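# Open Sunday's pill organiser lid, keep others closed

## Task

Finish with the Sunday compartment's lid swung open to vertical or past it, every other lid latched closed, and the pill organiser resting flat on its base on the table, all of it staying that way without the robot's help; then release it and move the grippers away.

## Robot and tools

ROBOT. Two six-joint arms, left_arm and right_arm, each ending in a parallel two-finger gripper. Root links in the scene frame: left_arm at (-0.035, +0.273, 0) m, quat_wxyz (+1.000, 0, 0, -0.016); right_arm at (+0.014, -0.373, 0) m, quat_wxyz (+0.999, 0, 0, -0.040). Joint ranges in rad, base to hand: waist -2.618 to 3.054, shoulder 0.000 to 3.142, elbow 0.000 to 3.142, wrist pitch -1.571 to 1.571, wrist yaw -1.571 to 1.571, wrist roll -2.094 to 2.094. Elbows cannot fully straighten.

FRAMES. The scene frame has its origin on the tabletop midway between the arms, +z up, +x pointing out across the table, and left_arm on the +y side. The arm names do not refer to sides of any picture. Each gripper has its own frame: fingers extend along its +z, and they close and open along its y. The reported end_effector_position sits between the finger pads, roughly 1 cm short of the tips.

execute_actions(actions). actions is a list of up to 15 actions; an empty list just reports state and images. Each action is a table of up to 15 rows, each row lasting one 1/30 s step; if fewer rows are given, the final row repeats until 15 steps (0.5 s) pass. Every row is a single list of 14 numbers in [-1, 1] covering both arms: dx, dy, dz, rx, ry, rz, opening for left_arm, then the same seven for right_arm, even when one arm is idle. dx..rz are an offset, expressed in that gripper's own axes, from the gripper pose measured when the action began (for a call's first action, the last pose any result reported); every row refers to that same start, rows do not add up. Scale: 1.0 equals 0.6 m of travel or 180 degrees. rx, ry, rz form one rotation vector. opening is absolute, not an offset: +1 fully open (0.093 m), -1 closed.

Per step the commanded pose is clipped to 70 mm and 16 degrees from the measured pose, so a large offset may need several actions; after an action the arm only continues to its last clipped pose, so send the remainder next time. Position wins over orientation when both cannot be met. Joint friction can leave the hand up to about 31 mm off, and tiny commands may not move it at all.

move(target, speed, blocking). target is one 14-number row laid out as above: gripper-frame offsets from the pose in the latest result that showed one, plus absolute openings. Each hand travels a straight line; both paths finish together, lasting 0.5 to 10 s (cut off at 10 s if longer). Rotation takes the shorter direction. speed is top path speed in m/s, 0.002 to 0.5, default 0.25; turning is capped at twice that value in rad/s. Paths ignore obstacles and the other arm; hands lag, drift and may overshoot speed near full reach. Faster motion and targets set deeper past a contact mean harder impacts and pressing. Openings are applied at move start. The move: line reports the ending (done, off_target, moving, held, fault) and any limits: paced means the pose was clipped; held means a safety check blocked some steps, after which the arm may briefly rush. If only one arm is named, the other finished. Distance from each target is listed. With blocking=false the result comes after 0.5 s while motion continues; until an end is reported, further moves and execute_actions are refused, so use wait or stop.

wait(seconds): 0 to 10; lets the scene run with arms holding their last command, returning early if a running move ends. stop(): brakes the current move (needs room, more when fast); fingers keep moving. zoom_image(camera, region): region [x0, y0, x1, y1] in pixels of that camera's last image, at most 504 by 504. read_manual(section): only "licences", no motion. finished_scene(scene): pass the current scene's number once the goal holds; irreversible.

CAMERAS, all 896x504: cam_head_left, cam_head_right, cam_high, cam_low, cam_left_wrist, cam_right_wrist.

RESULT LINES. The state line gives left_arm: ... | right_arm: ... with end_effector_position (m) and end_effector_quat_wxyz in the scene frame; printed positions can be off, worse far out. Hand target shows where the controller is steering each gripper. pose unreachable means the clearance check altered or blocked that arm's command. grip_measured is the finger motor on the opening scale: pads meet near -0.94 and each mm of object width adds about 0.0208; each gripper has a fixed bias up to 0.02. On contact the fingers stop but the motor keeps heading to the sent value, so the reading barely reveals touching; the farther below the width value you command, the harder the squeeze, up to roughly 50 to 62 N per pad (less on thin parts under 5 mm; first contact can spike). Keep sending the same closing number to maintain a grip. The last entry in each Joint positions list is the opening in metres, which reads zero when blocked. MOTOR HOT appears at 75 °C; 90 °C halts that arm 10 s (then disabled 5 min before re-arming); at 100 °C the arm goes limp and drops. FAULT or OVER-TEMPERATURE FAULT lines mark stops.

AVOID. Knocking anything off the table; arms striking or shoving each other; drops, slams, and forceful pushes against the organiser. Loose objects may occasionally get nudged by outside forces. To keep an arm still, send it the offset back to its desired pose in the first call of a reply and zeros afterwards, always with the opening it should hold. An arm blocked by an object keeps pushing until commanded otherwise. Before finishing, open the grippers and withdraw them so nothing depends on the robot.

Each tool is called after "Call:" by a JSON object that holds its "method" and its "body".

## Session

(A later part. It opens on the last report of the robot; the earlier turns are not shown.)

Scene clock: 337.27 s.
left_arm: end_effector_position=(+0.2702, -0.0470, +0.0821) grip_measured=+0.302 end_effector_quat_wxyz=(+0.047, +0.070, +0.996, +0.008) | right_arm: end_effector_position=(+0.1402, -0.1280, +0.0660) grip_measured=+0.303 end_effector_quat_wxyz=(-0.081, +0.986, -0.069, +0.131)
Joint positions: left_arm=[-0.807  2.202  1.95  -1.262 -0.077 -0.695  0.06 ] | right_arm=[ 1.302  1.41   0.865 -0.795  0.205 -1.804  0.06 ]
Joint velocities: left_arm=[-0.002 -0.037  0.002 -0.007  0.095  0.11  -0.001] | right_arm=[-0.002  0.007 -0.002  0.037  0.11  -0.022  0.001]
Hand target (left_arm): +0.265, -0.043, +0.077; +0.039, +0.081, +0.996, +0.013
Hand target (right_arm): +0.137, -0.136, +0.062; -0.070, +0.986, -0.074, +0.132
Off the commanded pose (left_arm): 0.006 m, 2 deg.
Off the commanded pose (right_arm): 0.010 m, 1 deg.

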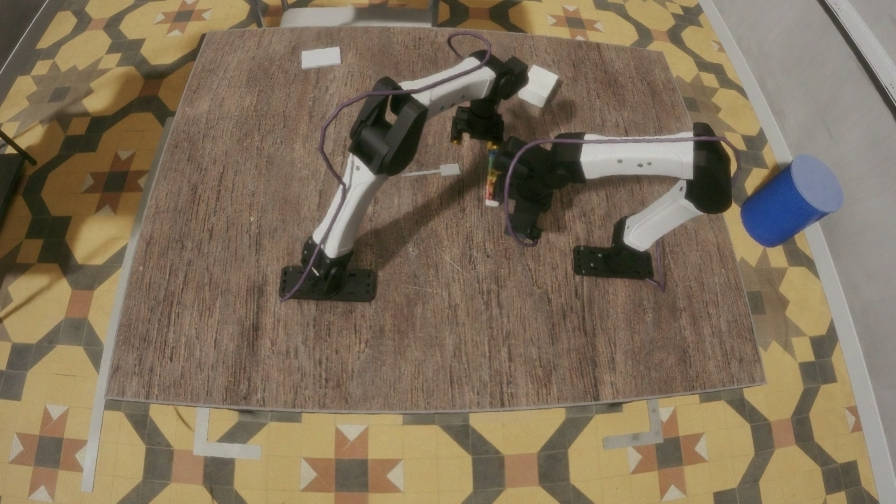

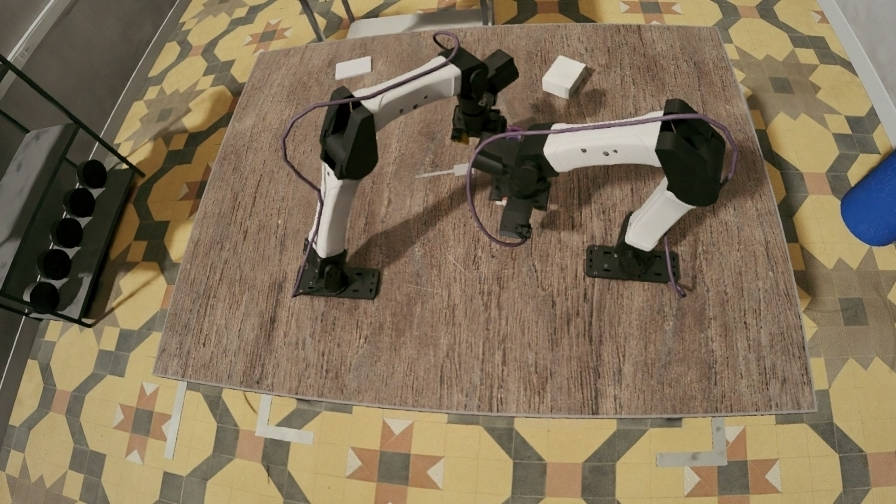

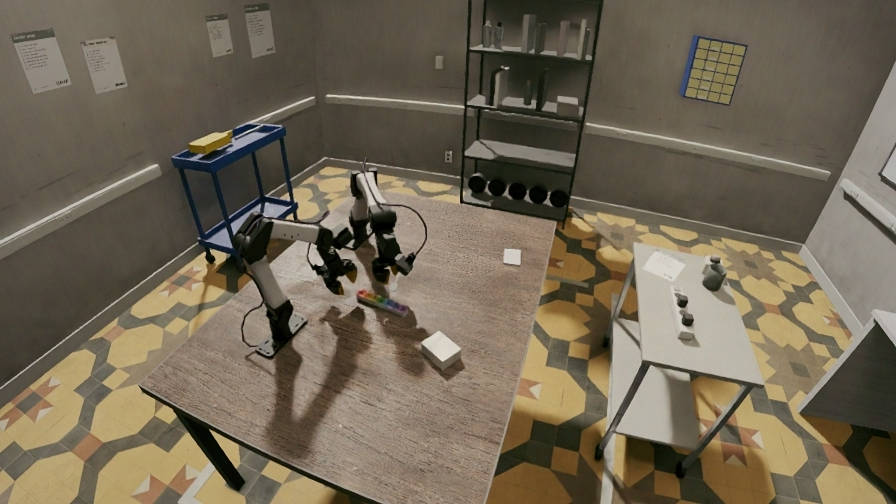

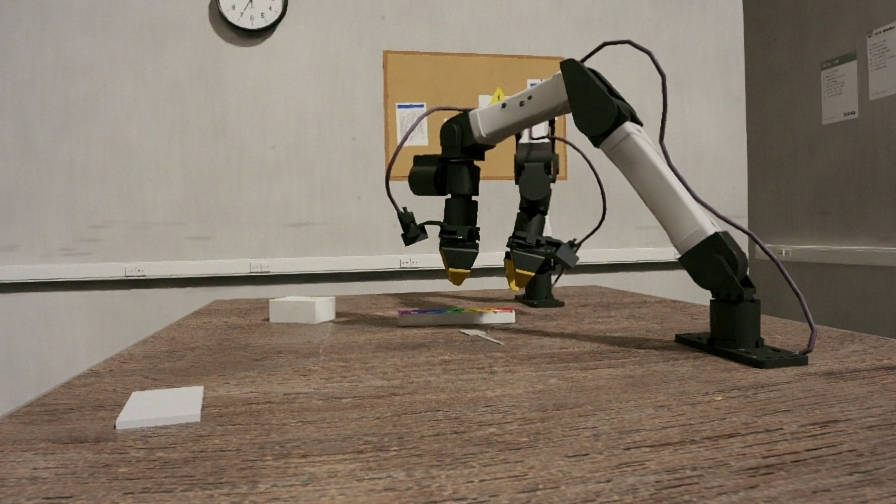

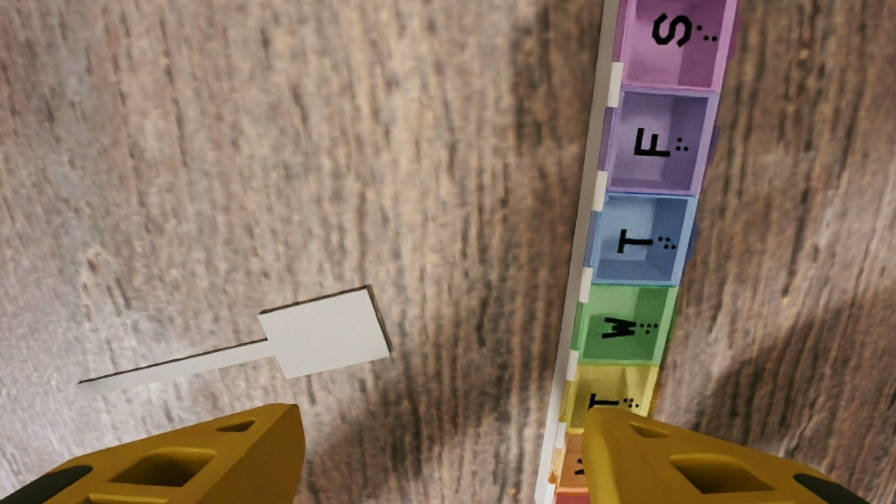

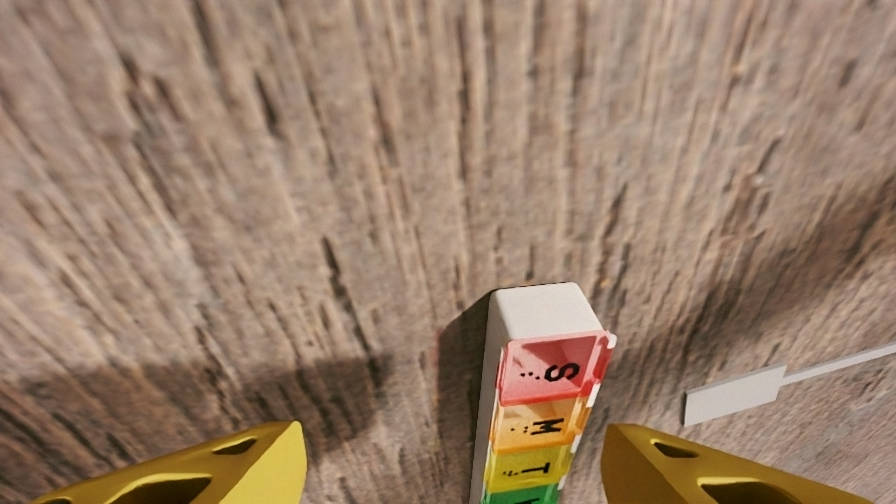

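Call:
{"method": "move", "body": {"target": [0.146,0.092,-0.017,-0.032,-0.026,0.011,0.3,0.1945,0.204,-0.047,0,0,0.53,0.3], "speed": 0.45}}

Scene clock: 359.17 s.
left_arm: end_effector_position=(+0.1931, +0.0187, +0.0838) grip_measured=+0.302 end_effector_quat_wxyz=(+0.085, +0.085, +0.991, +0.058) | right_arm: end_effector_position=(+0.2285, -0.2694, +0.0947) grip_measured=+0.303 end_effector_quat_wxyz=(+0.149, -0.621, +0.769, -0.033)
Joint positions: left_arm=[-0.908  1.824  1.398 -1.121 -0.204 -0.766  0.06 ] | right_arm=[ 0.528  1.159  0.801 -0.908 -0.003 -0.909  0.06 ]
Joint velocities: left_arm=[ 0.022 -0.007 -0.012 -0.051 -0.081 -0.007  0.001] | right_arm=[-0.007  0.007 -0.002 -0.007 -0.037  0.037 -0.   ]
Hand target (left_arm): +0.190, +0.020, +0.084; +0.092, +0.085, +0.990, +0.057
Hand target (right_arm): +0.228, -0.270, +0.100; +0.152, -0.613, +0.775, -0.030
Off the commanded pose (left_arm): 0.003 m, 1 deg.
Off the commanded pose (right_arm): 0.005 m, 1 deg.
move: done

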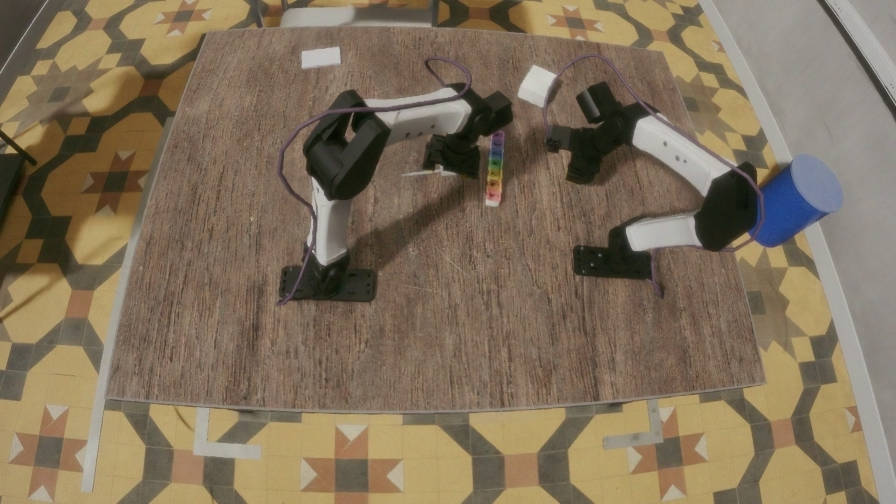

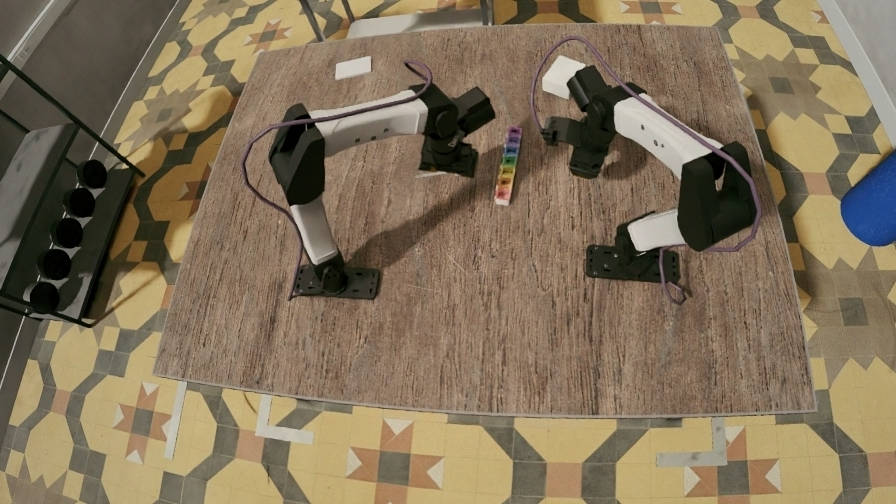

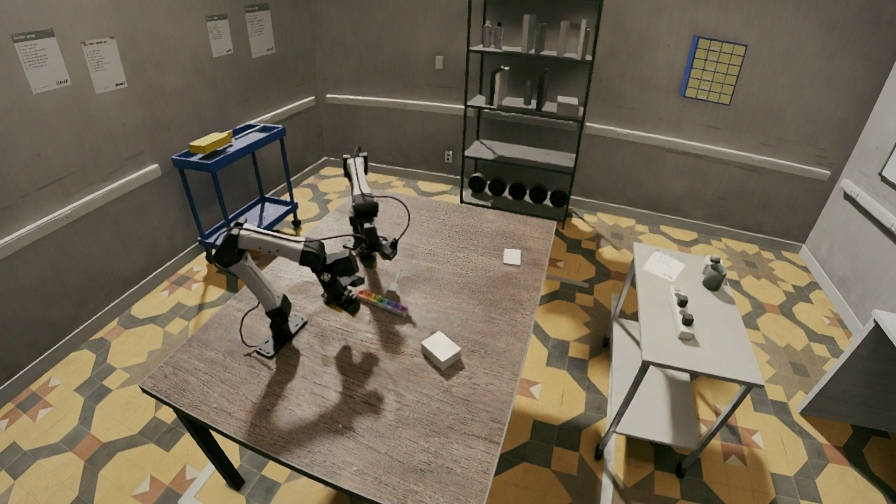

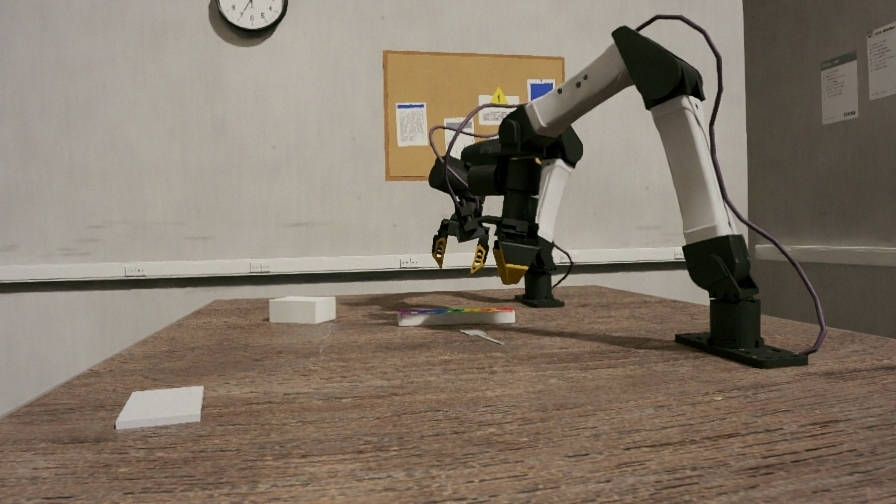

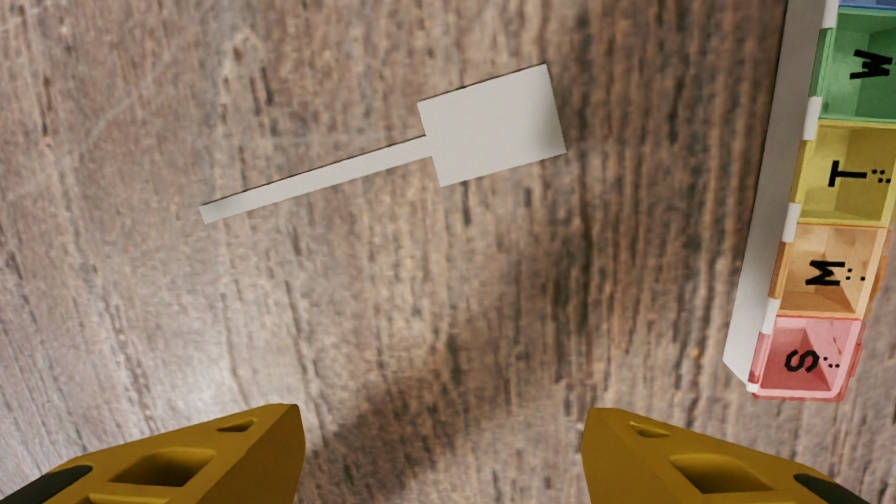

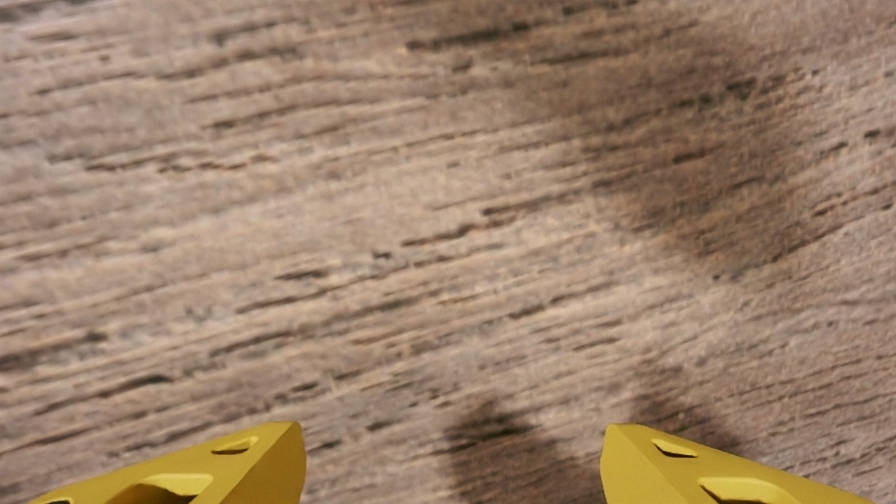

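Call:
{"method": "move", "body": {"target": [0.029,-0.205,0.0065,0,0,0,0.3,-0.2636,-0.124,0.135,-0.002,0.0933,0.483,0.3], "speed": 0.45}}

Scene clock: 396.20 s.
left_arm: end_effector_position=(+0.1600, -0.0928, +0.0602) grip_measured=+0.302 end_effector_quat_wxyz=(+0.082, +0.086, +0.991, +0.063) | right_arm: end_effector_position=(+0.3560, -0.1284, +0.0712) grip_measured=+0.303 end_effector_quat_wxyz=(+0.037, +0.084, +0.996, +0.004)
Joint positions: left_arm=[-1.132  2.178  1.813 -1.239 -0.205 -0.994  0.06 ] | right_arm=[ 0.719  2.105  1.755 -1.159  0.043  0.807  0.06 ]
Joint velocities: left_arm=[-0.012 -0.017 -0.007  0.022  0.022 -0.066 -0.001] | right_arm=[-0.002 -0.002 -0.022 -0.066 -0.037  0.037 -0.   ]
Hand target (left_arm): +0.160, -0.099, +0.064; +0.089, +0.085, +0.991, +0.059
Hand target (right_arm): +0.352, -0.125, +0.065; +0.024, +0.087, +0.996, +0.000
Off the commanded pose (left_arm): 0.006 m, 1 deg.
Off the commanded pose (right_arm): 0.010 m, 2 deg.
move: done

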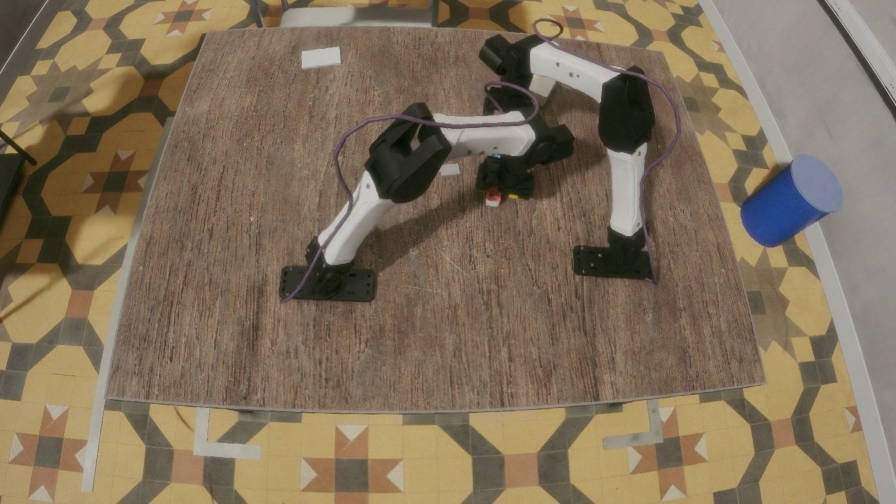

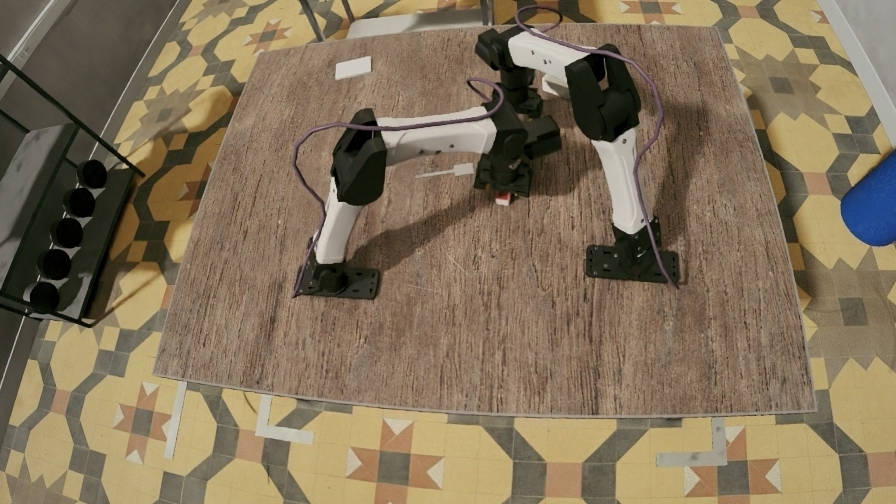

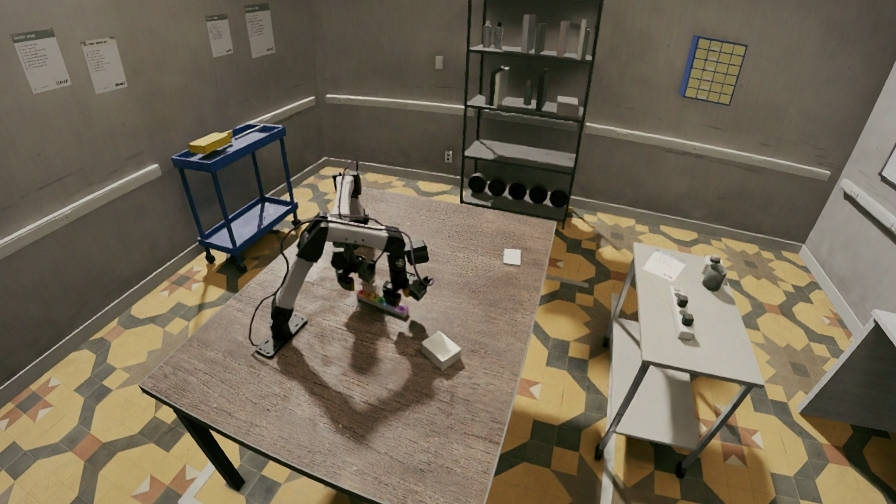

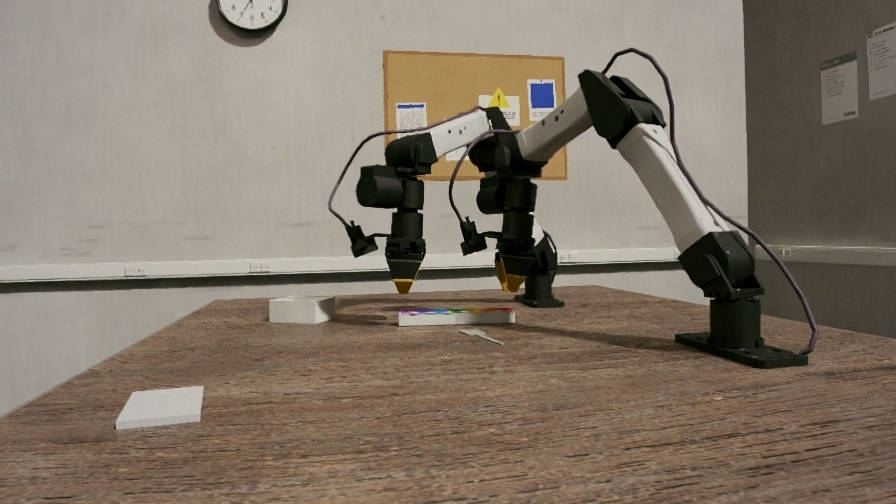

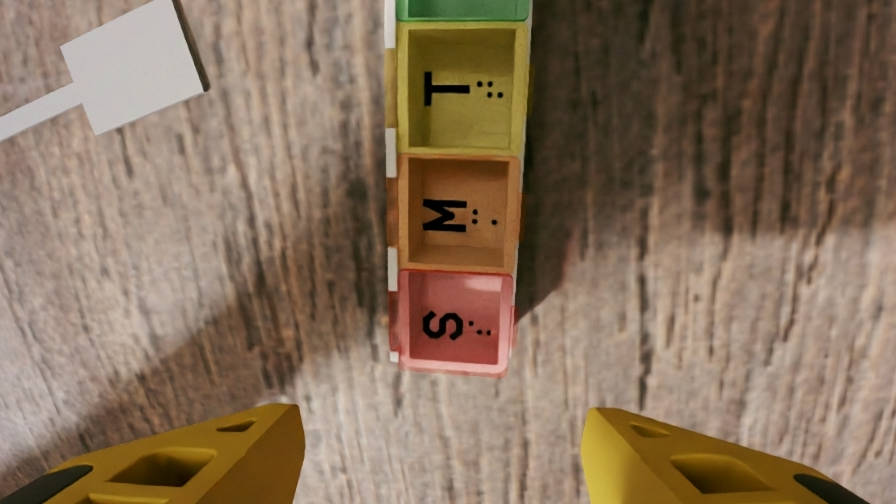

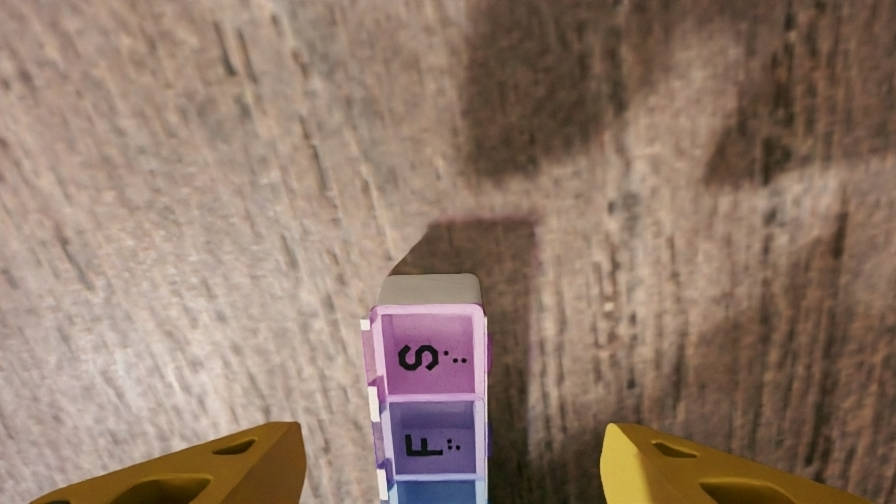

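Call:
{"method": "move", "body": {"target": [-0.003,-0.008,0.062,0,0,0,0.3,0.033,0.014,0.095,0,0,0,0.3], "speed": 0.06}}

Scene clock: 422.97 s.
left_arm: end_effector_position=(+0.1634, -0.1009, +0.0328) grip_measured=+0.302 end_effector_quat_wxyz=(+0.087, +0.088, +0.991, +0.054) | right_arm: end_effector_position=(+0.3479, -0.1158, +0.0259) grip_measured=+0.303 end_effector_quat_wxyz=(+0.047, +0.083, +0.995, +0.015)
Joint positions: left_arm=[-1.132  2.213  1.76  -1.131 -0.205 -0.987  0.06 ] | right_arm=[ 0.754  2.12   1.592 -0.955  0.043  0.838  0.06 ]
Joint velocities: left_arm=[ 0.002 -0.007  0.002 -0.037 -0.066 -0.022 -0.   ] | right_arm=[-0.007  0.007  0.007 -0.037  0.007  0.022 -0.001]
Hand target (left_arm): +0.167, -0.094, +0.024; +0.082, +0.086, +0.991, +0.063
Hand target (right_arm): +0.342, -0.117, +0.013; +0.037, +0.085, +0.996, +0.004
Off the commanded pose (left_arm): 0.012 m, 1 deg.
Off the commanded pose (right_arm): 0.014 m, 2 deg.
move: off_target (left_arm, right_arm)

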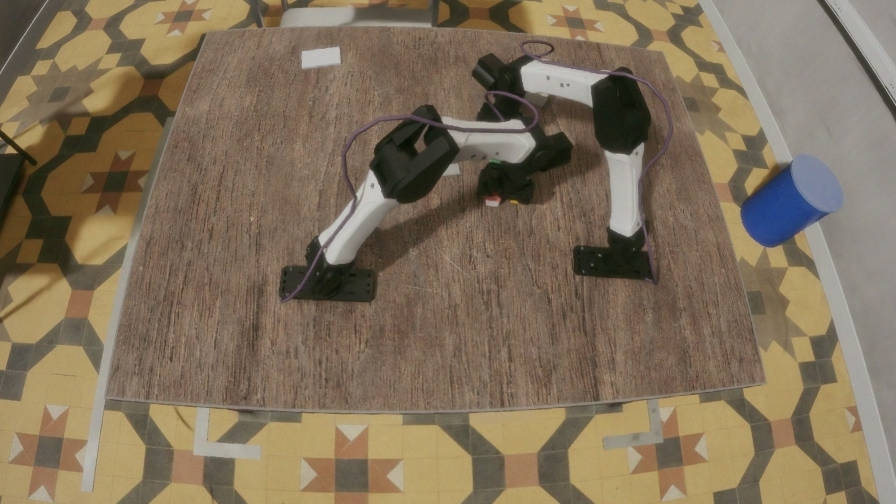

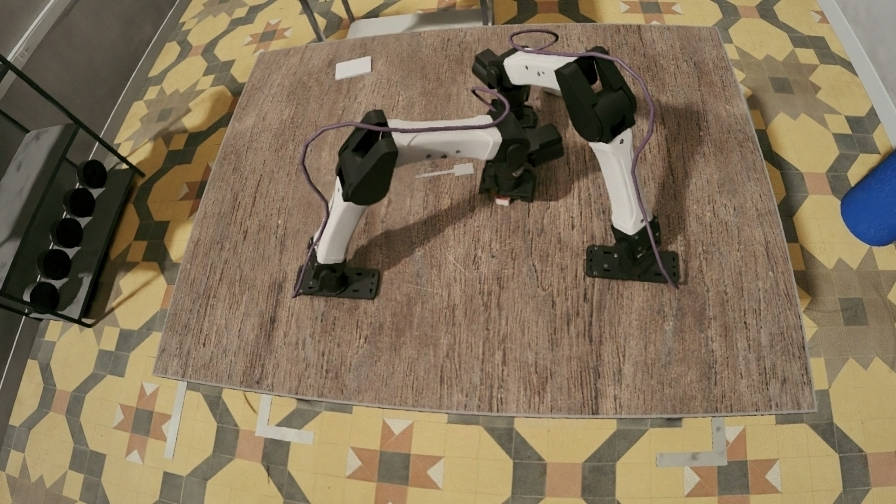

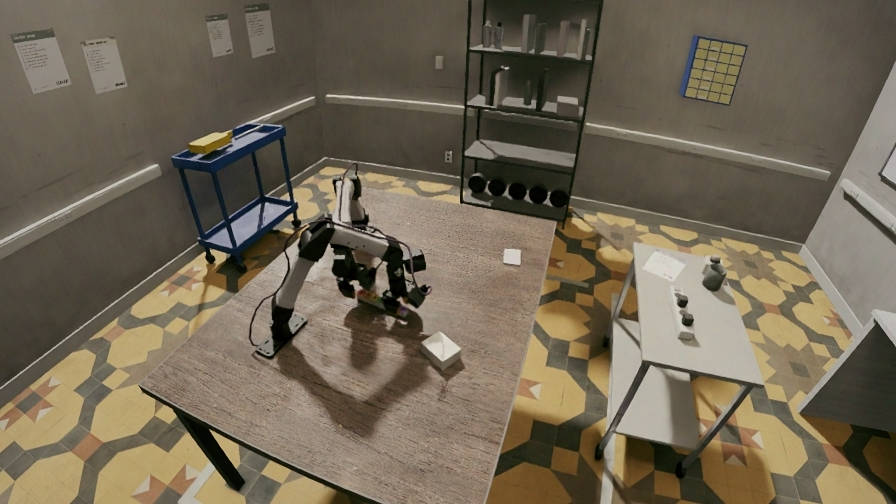

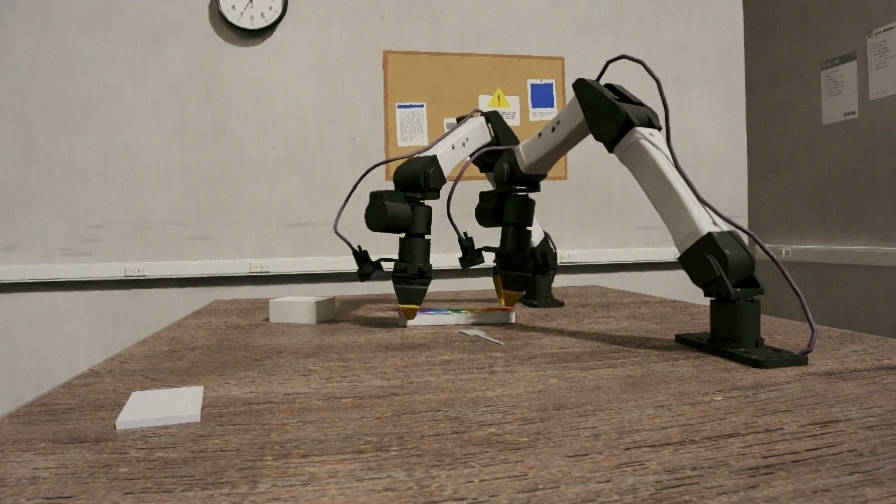

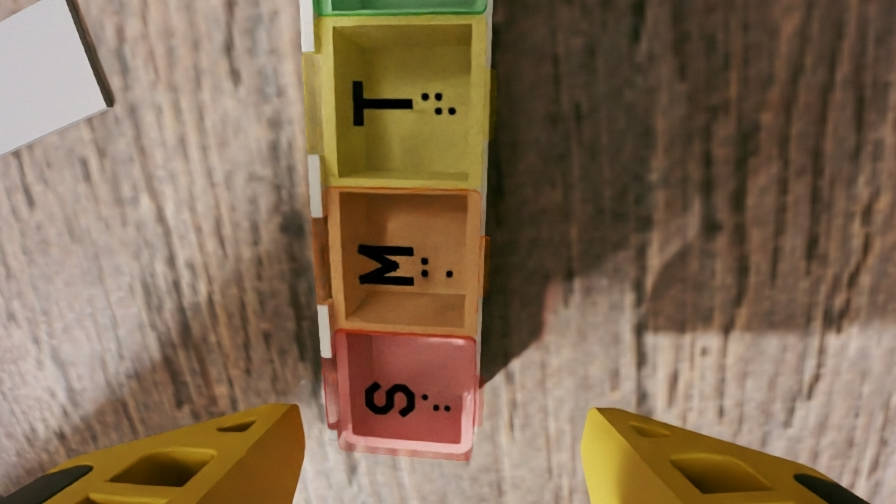

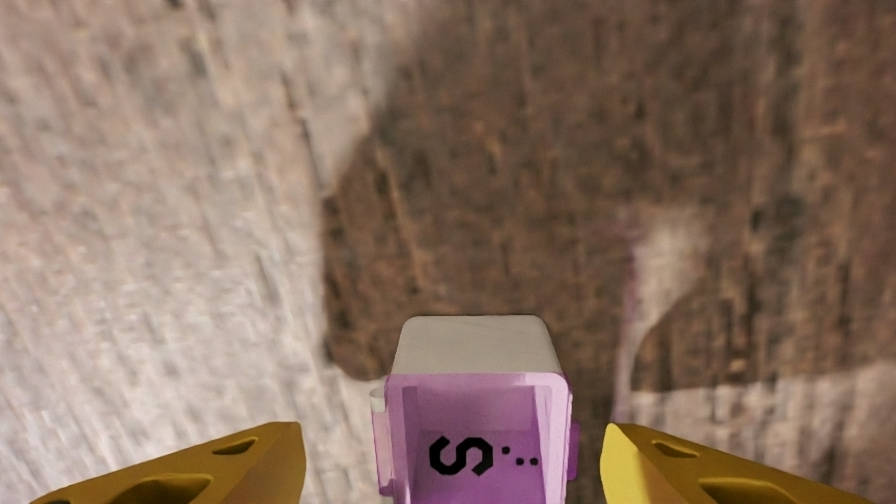

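Call:
{"method": "move", "body": {"target": [-0.002,0.025,0.035,-0.0057,0.003,0,0.3,0.0215,-0.013,0.033,0.014,0.0127,0,0.3], "speed": 0.04}}

Scene clock: 471.60 s.
left_arm: end_effector_position=(+0.1676, -0.0894, +0.0159) grip_measured=+0.302 end_effector_quat_wxyz=(+0.082, +0.088, +0.991, +0.063) | right_arm: end_effector_position=(+0.3438, -0.1191, +0.0187) grip_measured=+0.303 end_effector_quat_wxyz=(+0.039, +0.083, +0.996, +0.007)
Joint positions: left_arm=[-1.112  2.213  1.691 -1.077 -0.205 -0.968  0.06 ] | right_arm=[ 0.754  2.128  1.577 -0.953  0.043  0.839  0.06 ]
Joint velocities: left_arm=[ 0.002  0.002 -0.002  0.066 -0.022 -0.022 -0.001] | right_arm=[-0.002 -0.007  0.007 -0.051  0.022  0.051 -0.   ]
Hand target (left_arm): +0.170, -0.085, +0.014; +0.082, +0.087, +0.991, +0.064
Hand target (right_arm): +0.335, -0.121, +0.005; +0.024, +0.084, +0.996, -0.005
Off the commanded pose (left_arm): 0.006 m, 0 deg.
Off the commanded pose (right_arm): 0.016 m, 2 deg.
move: off_target (right_arm)

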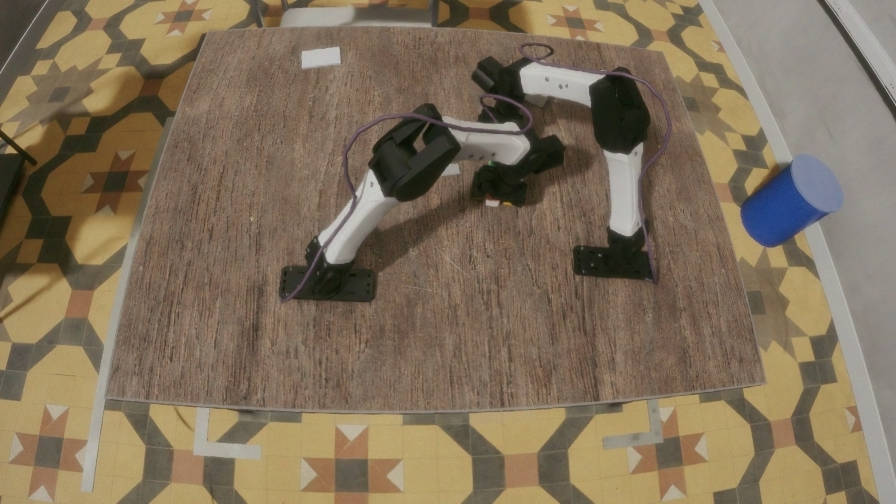

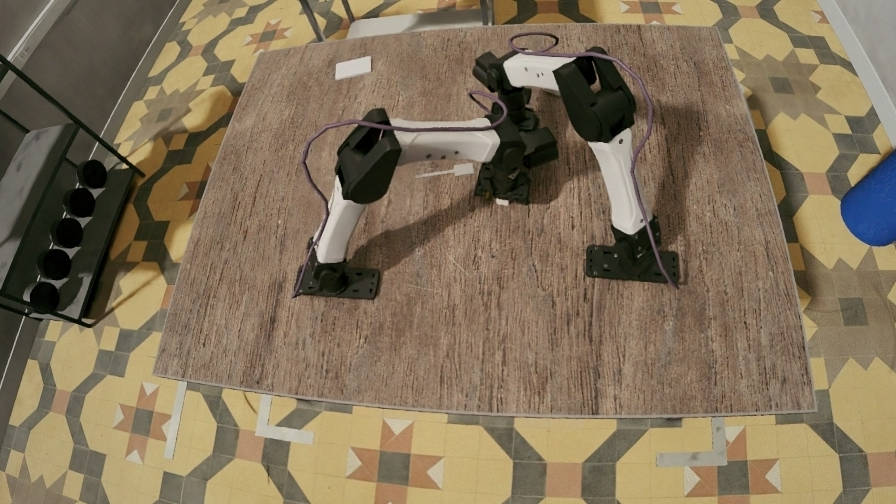

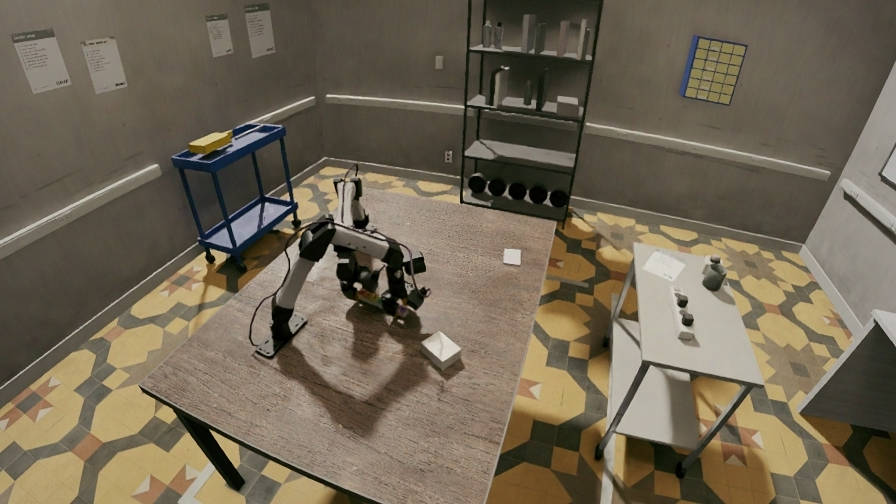

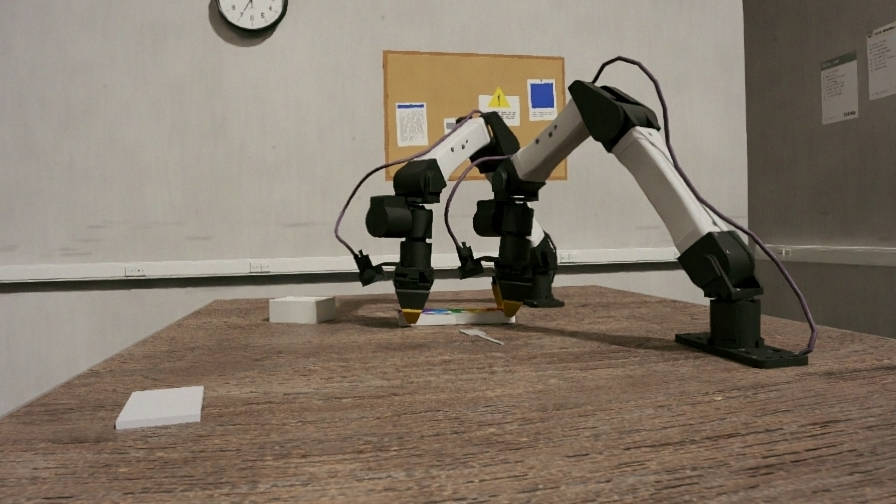

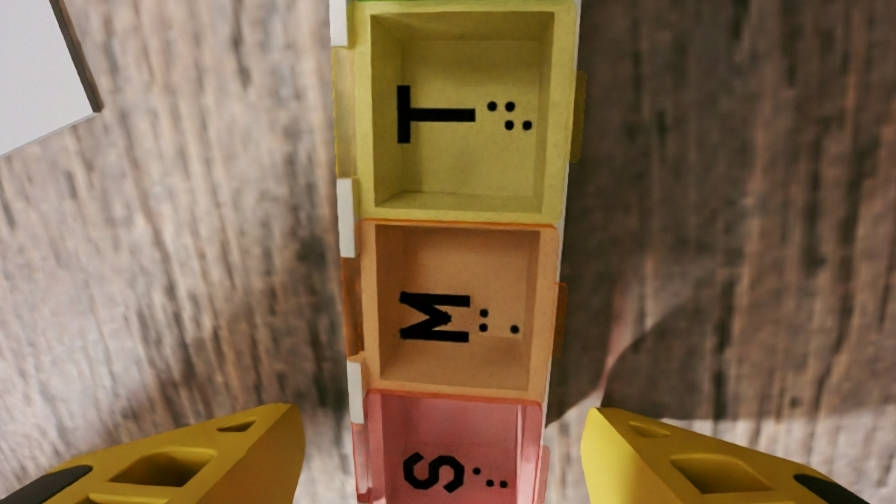

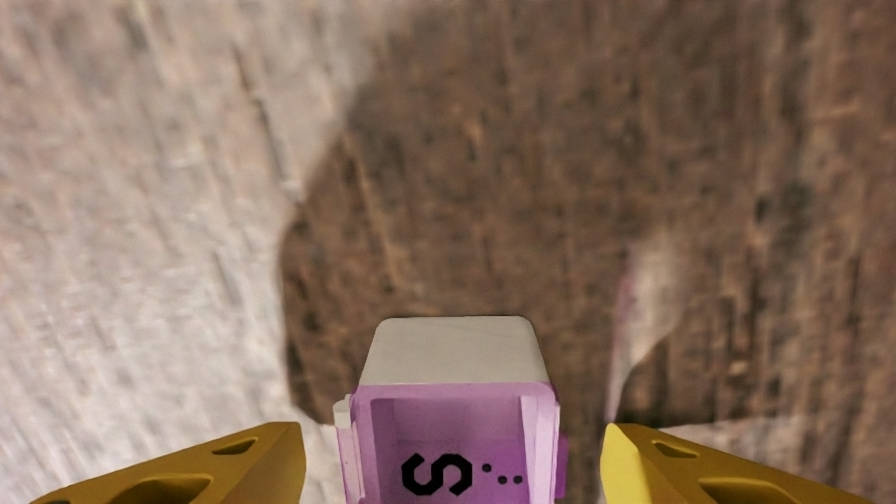

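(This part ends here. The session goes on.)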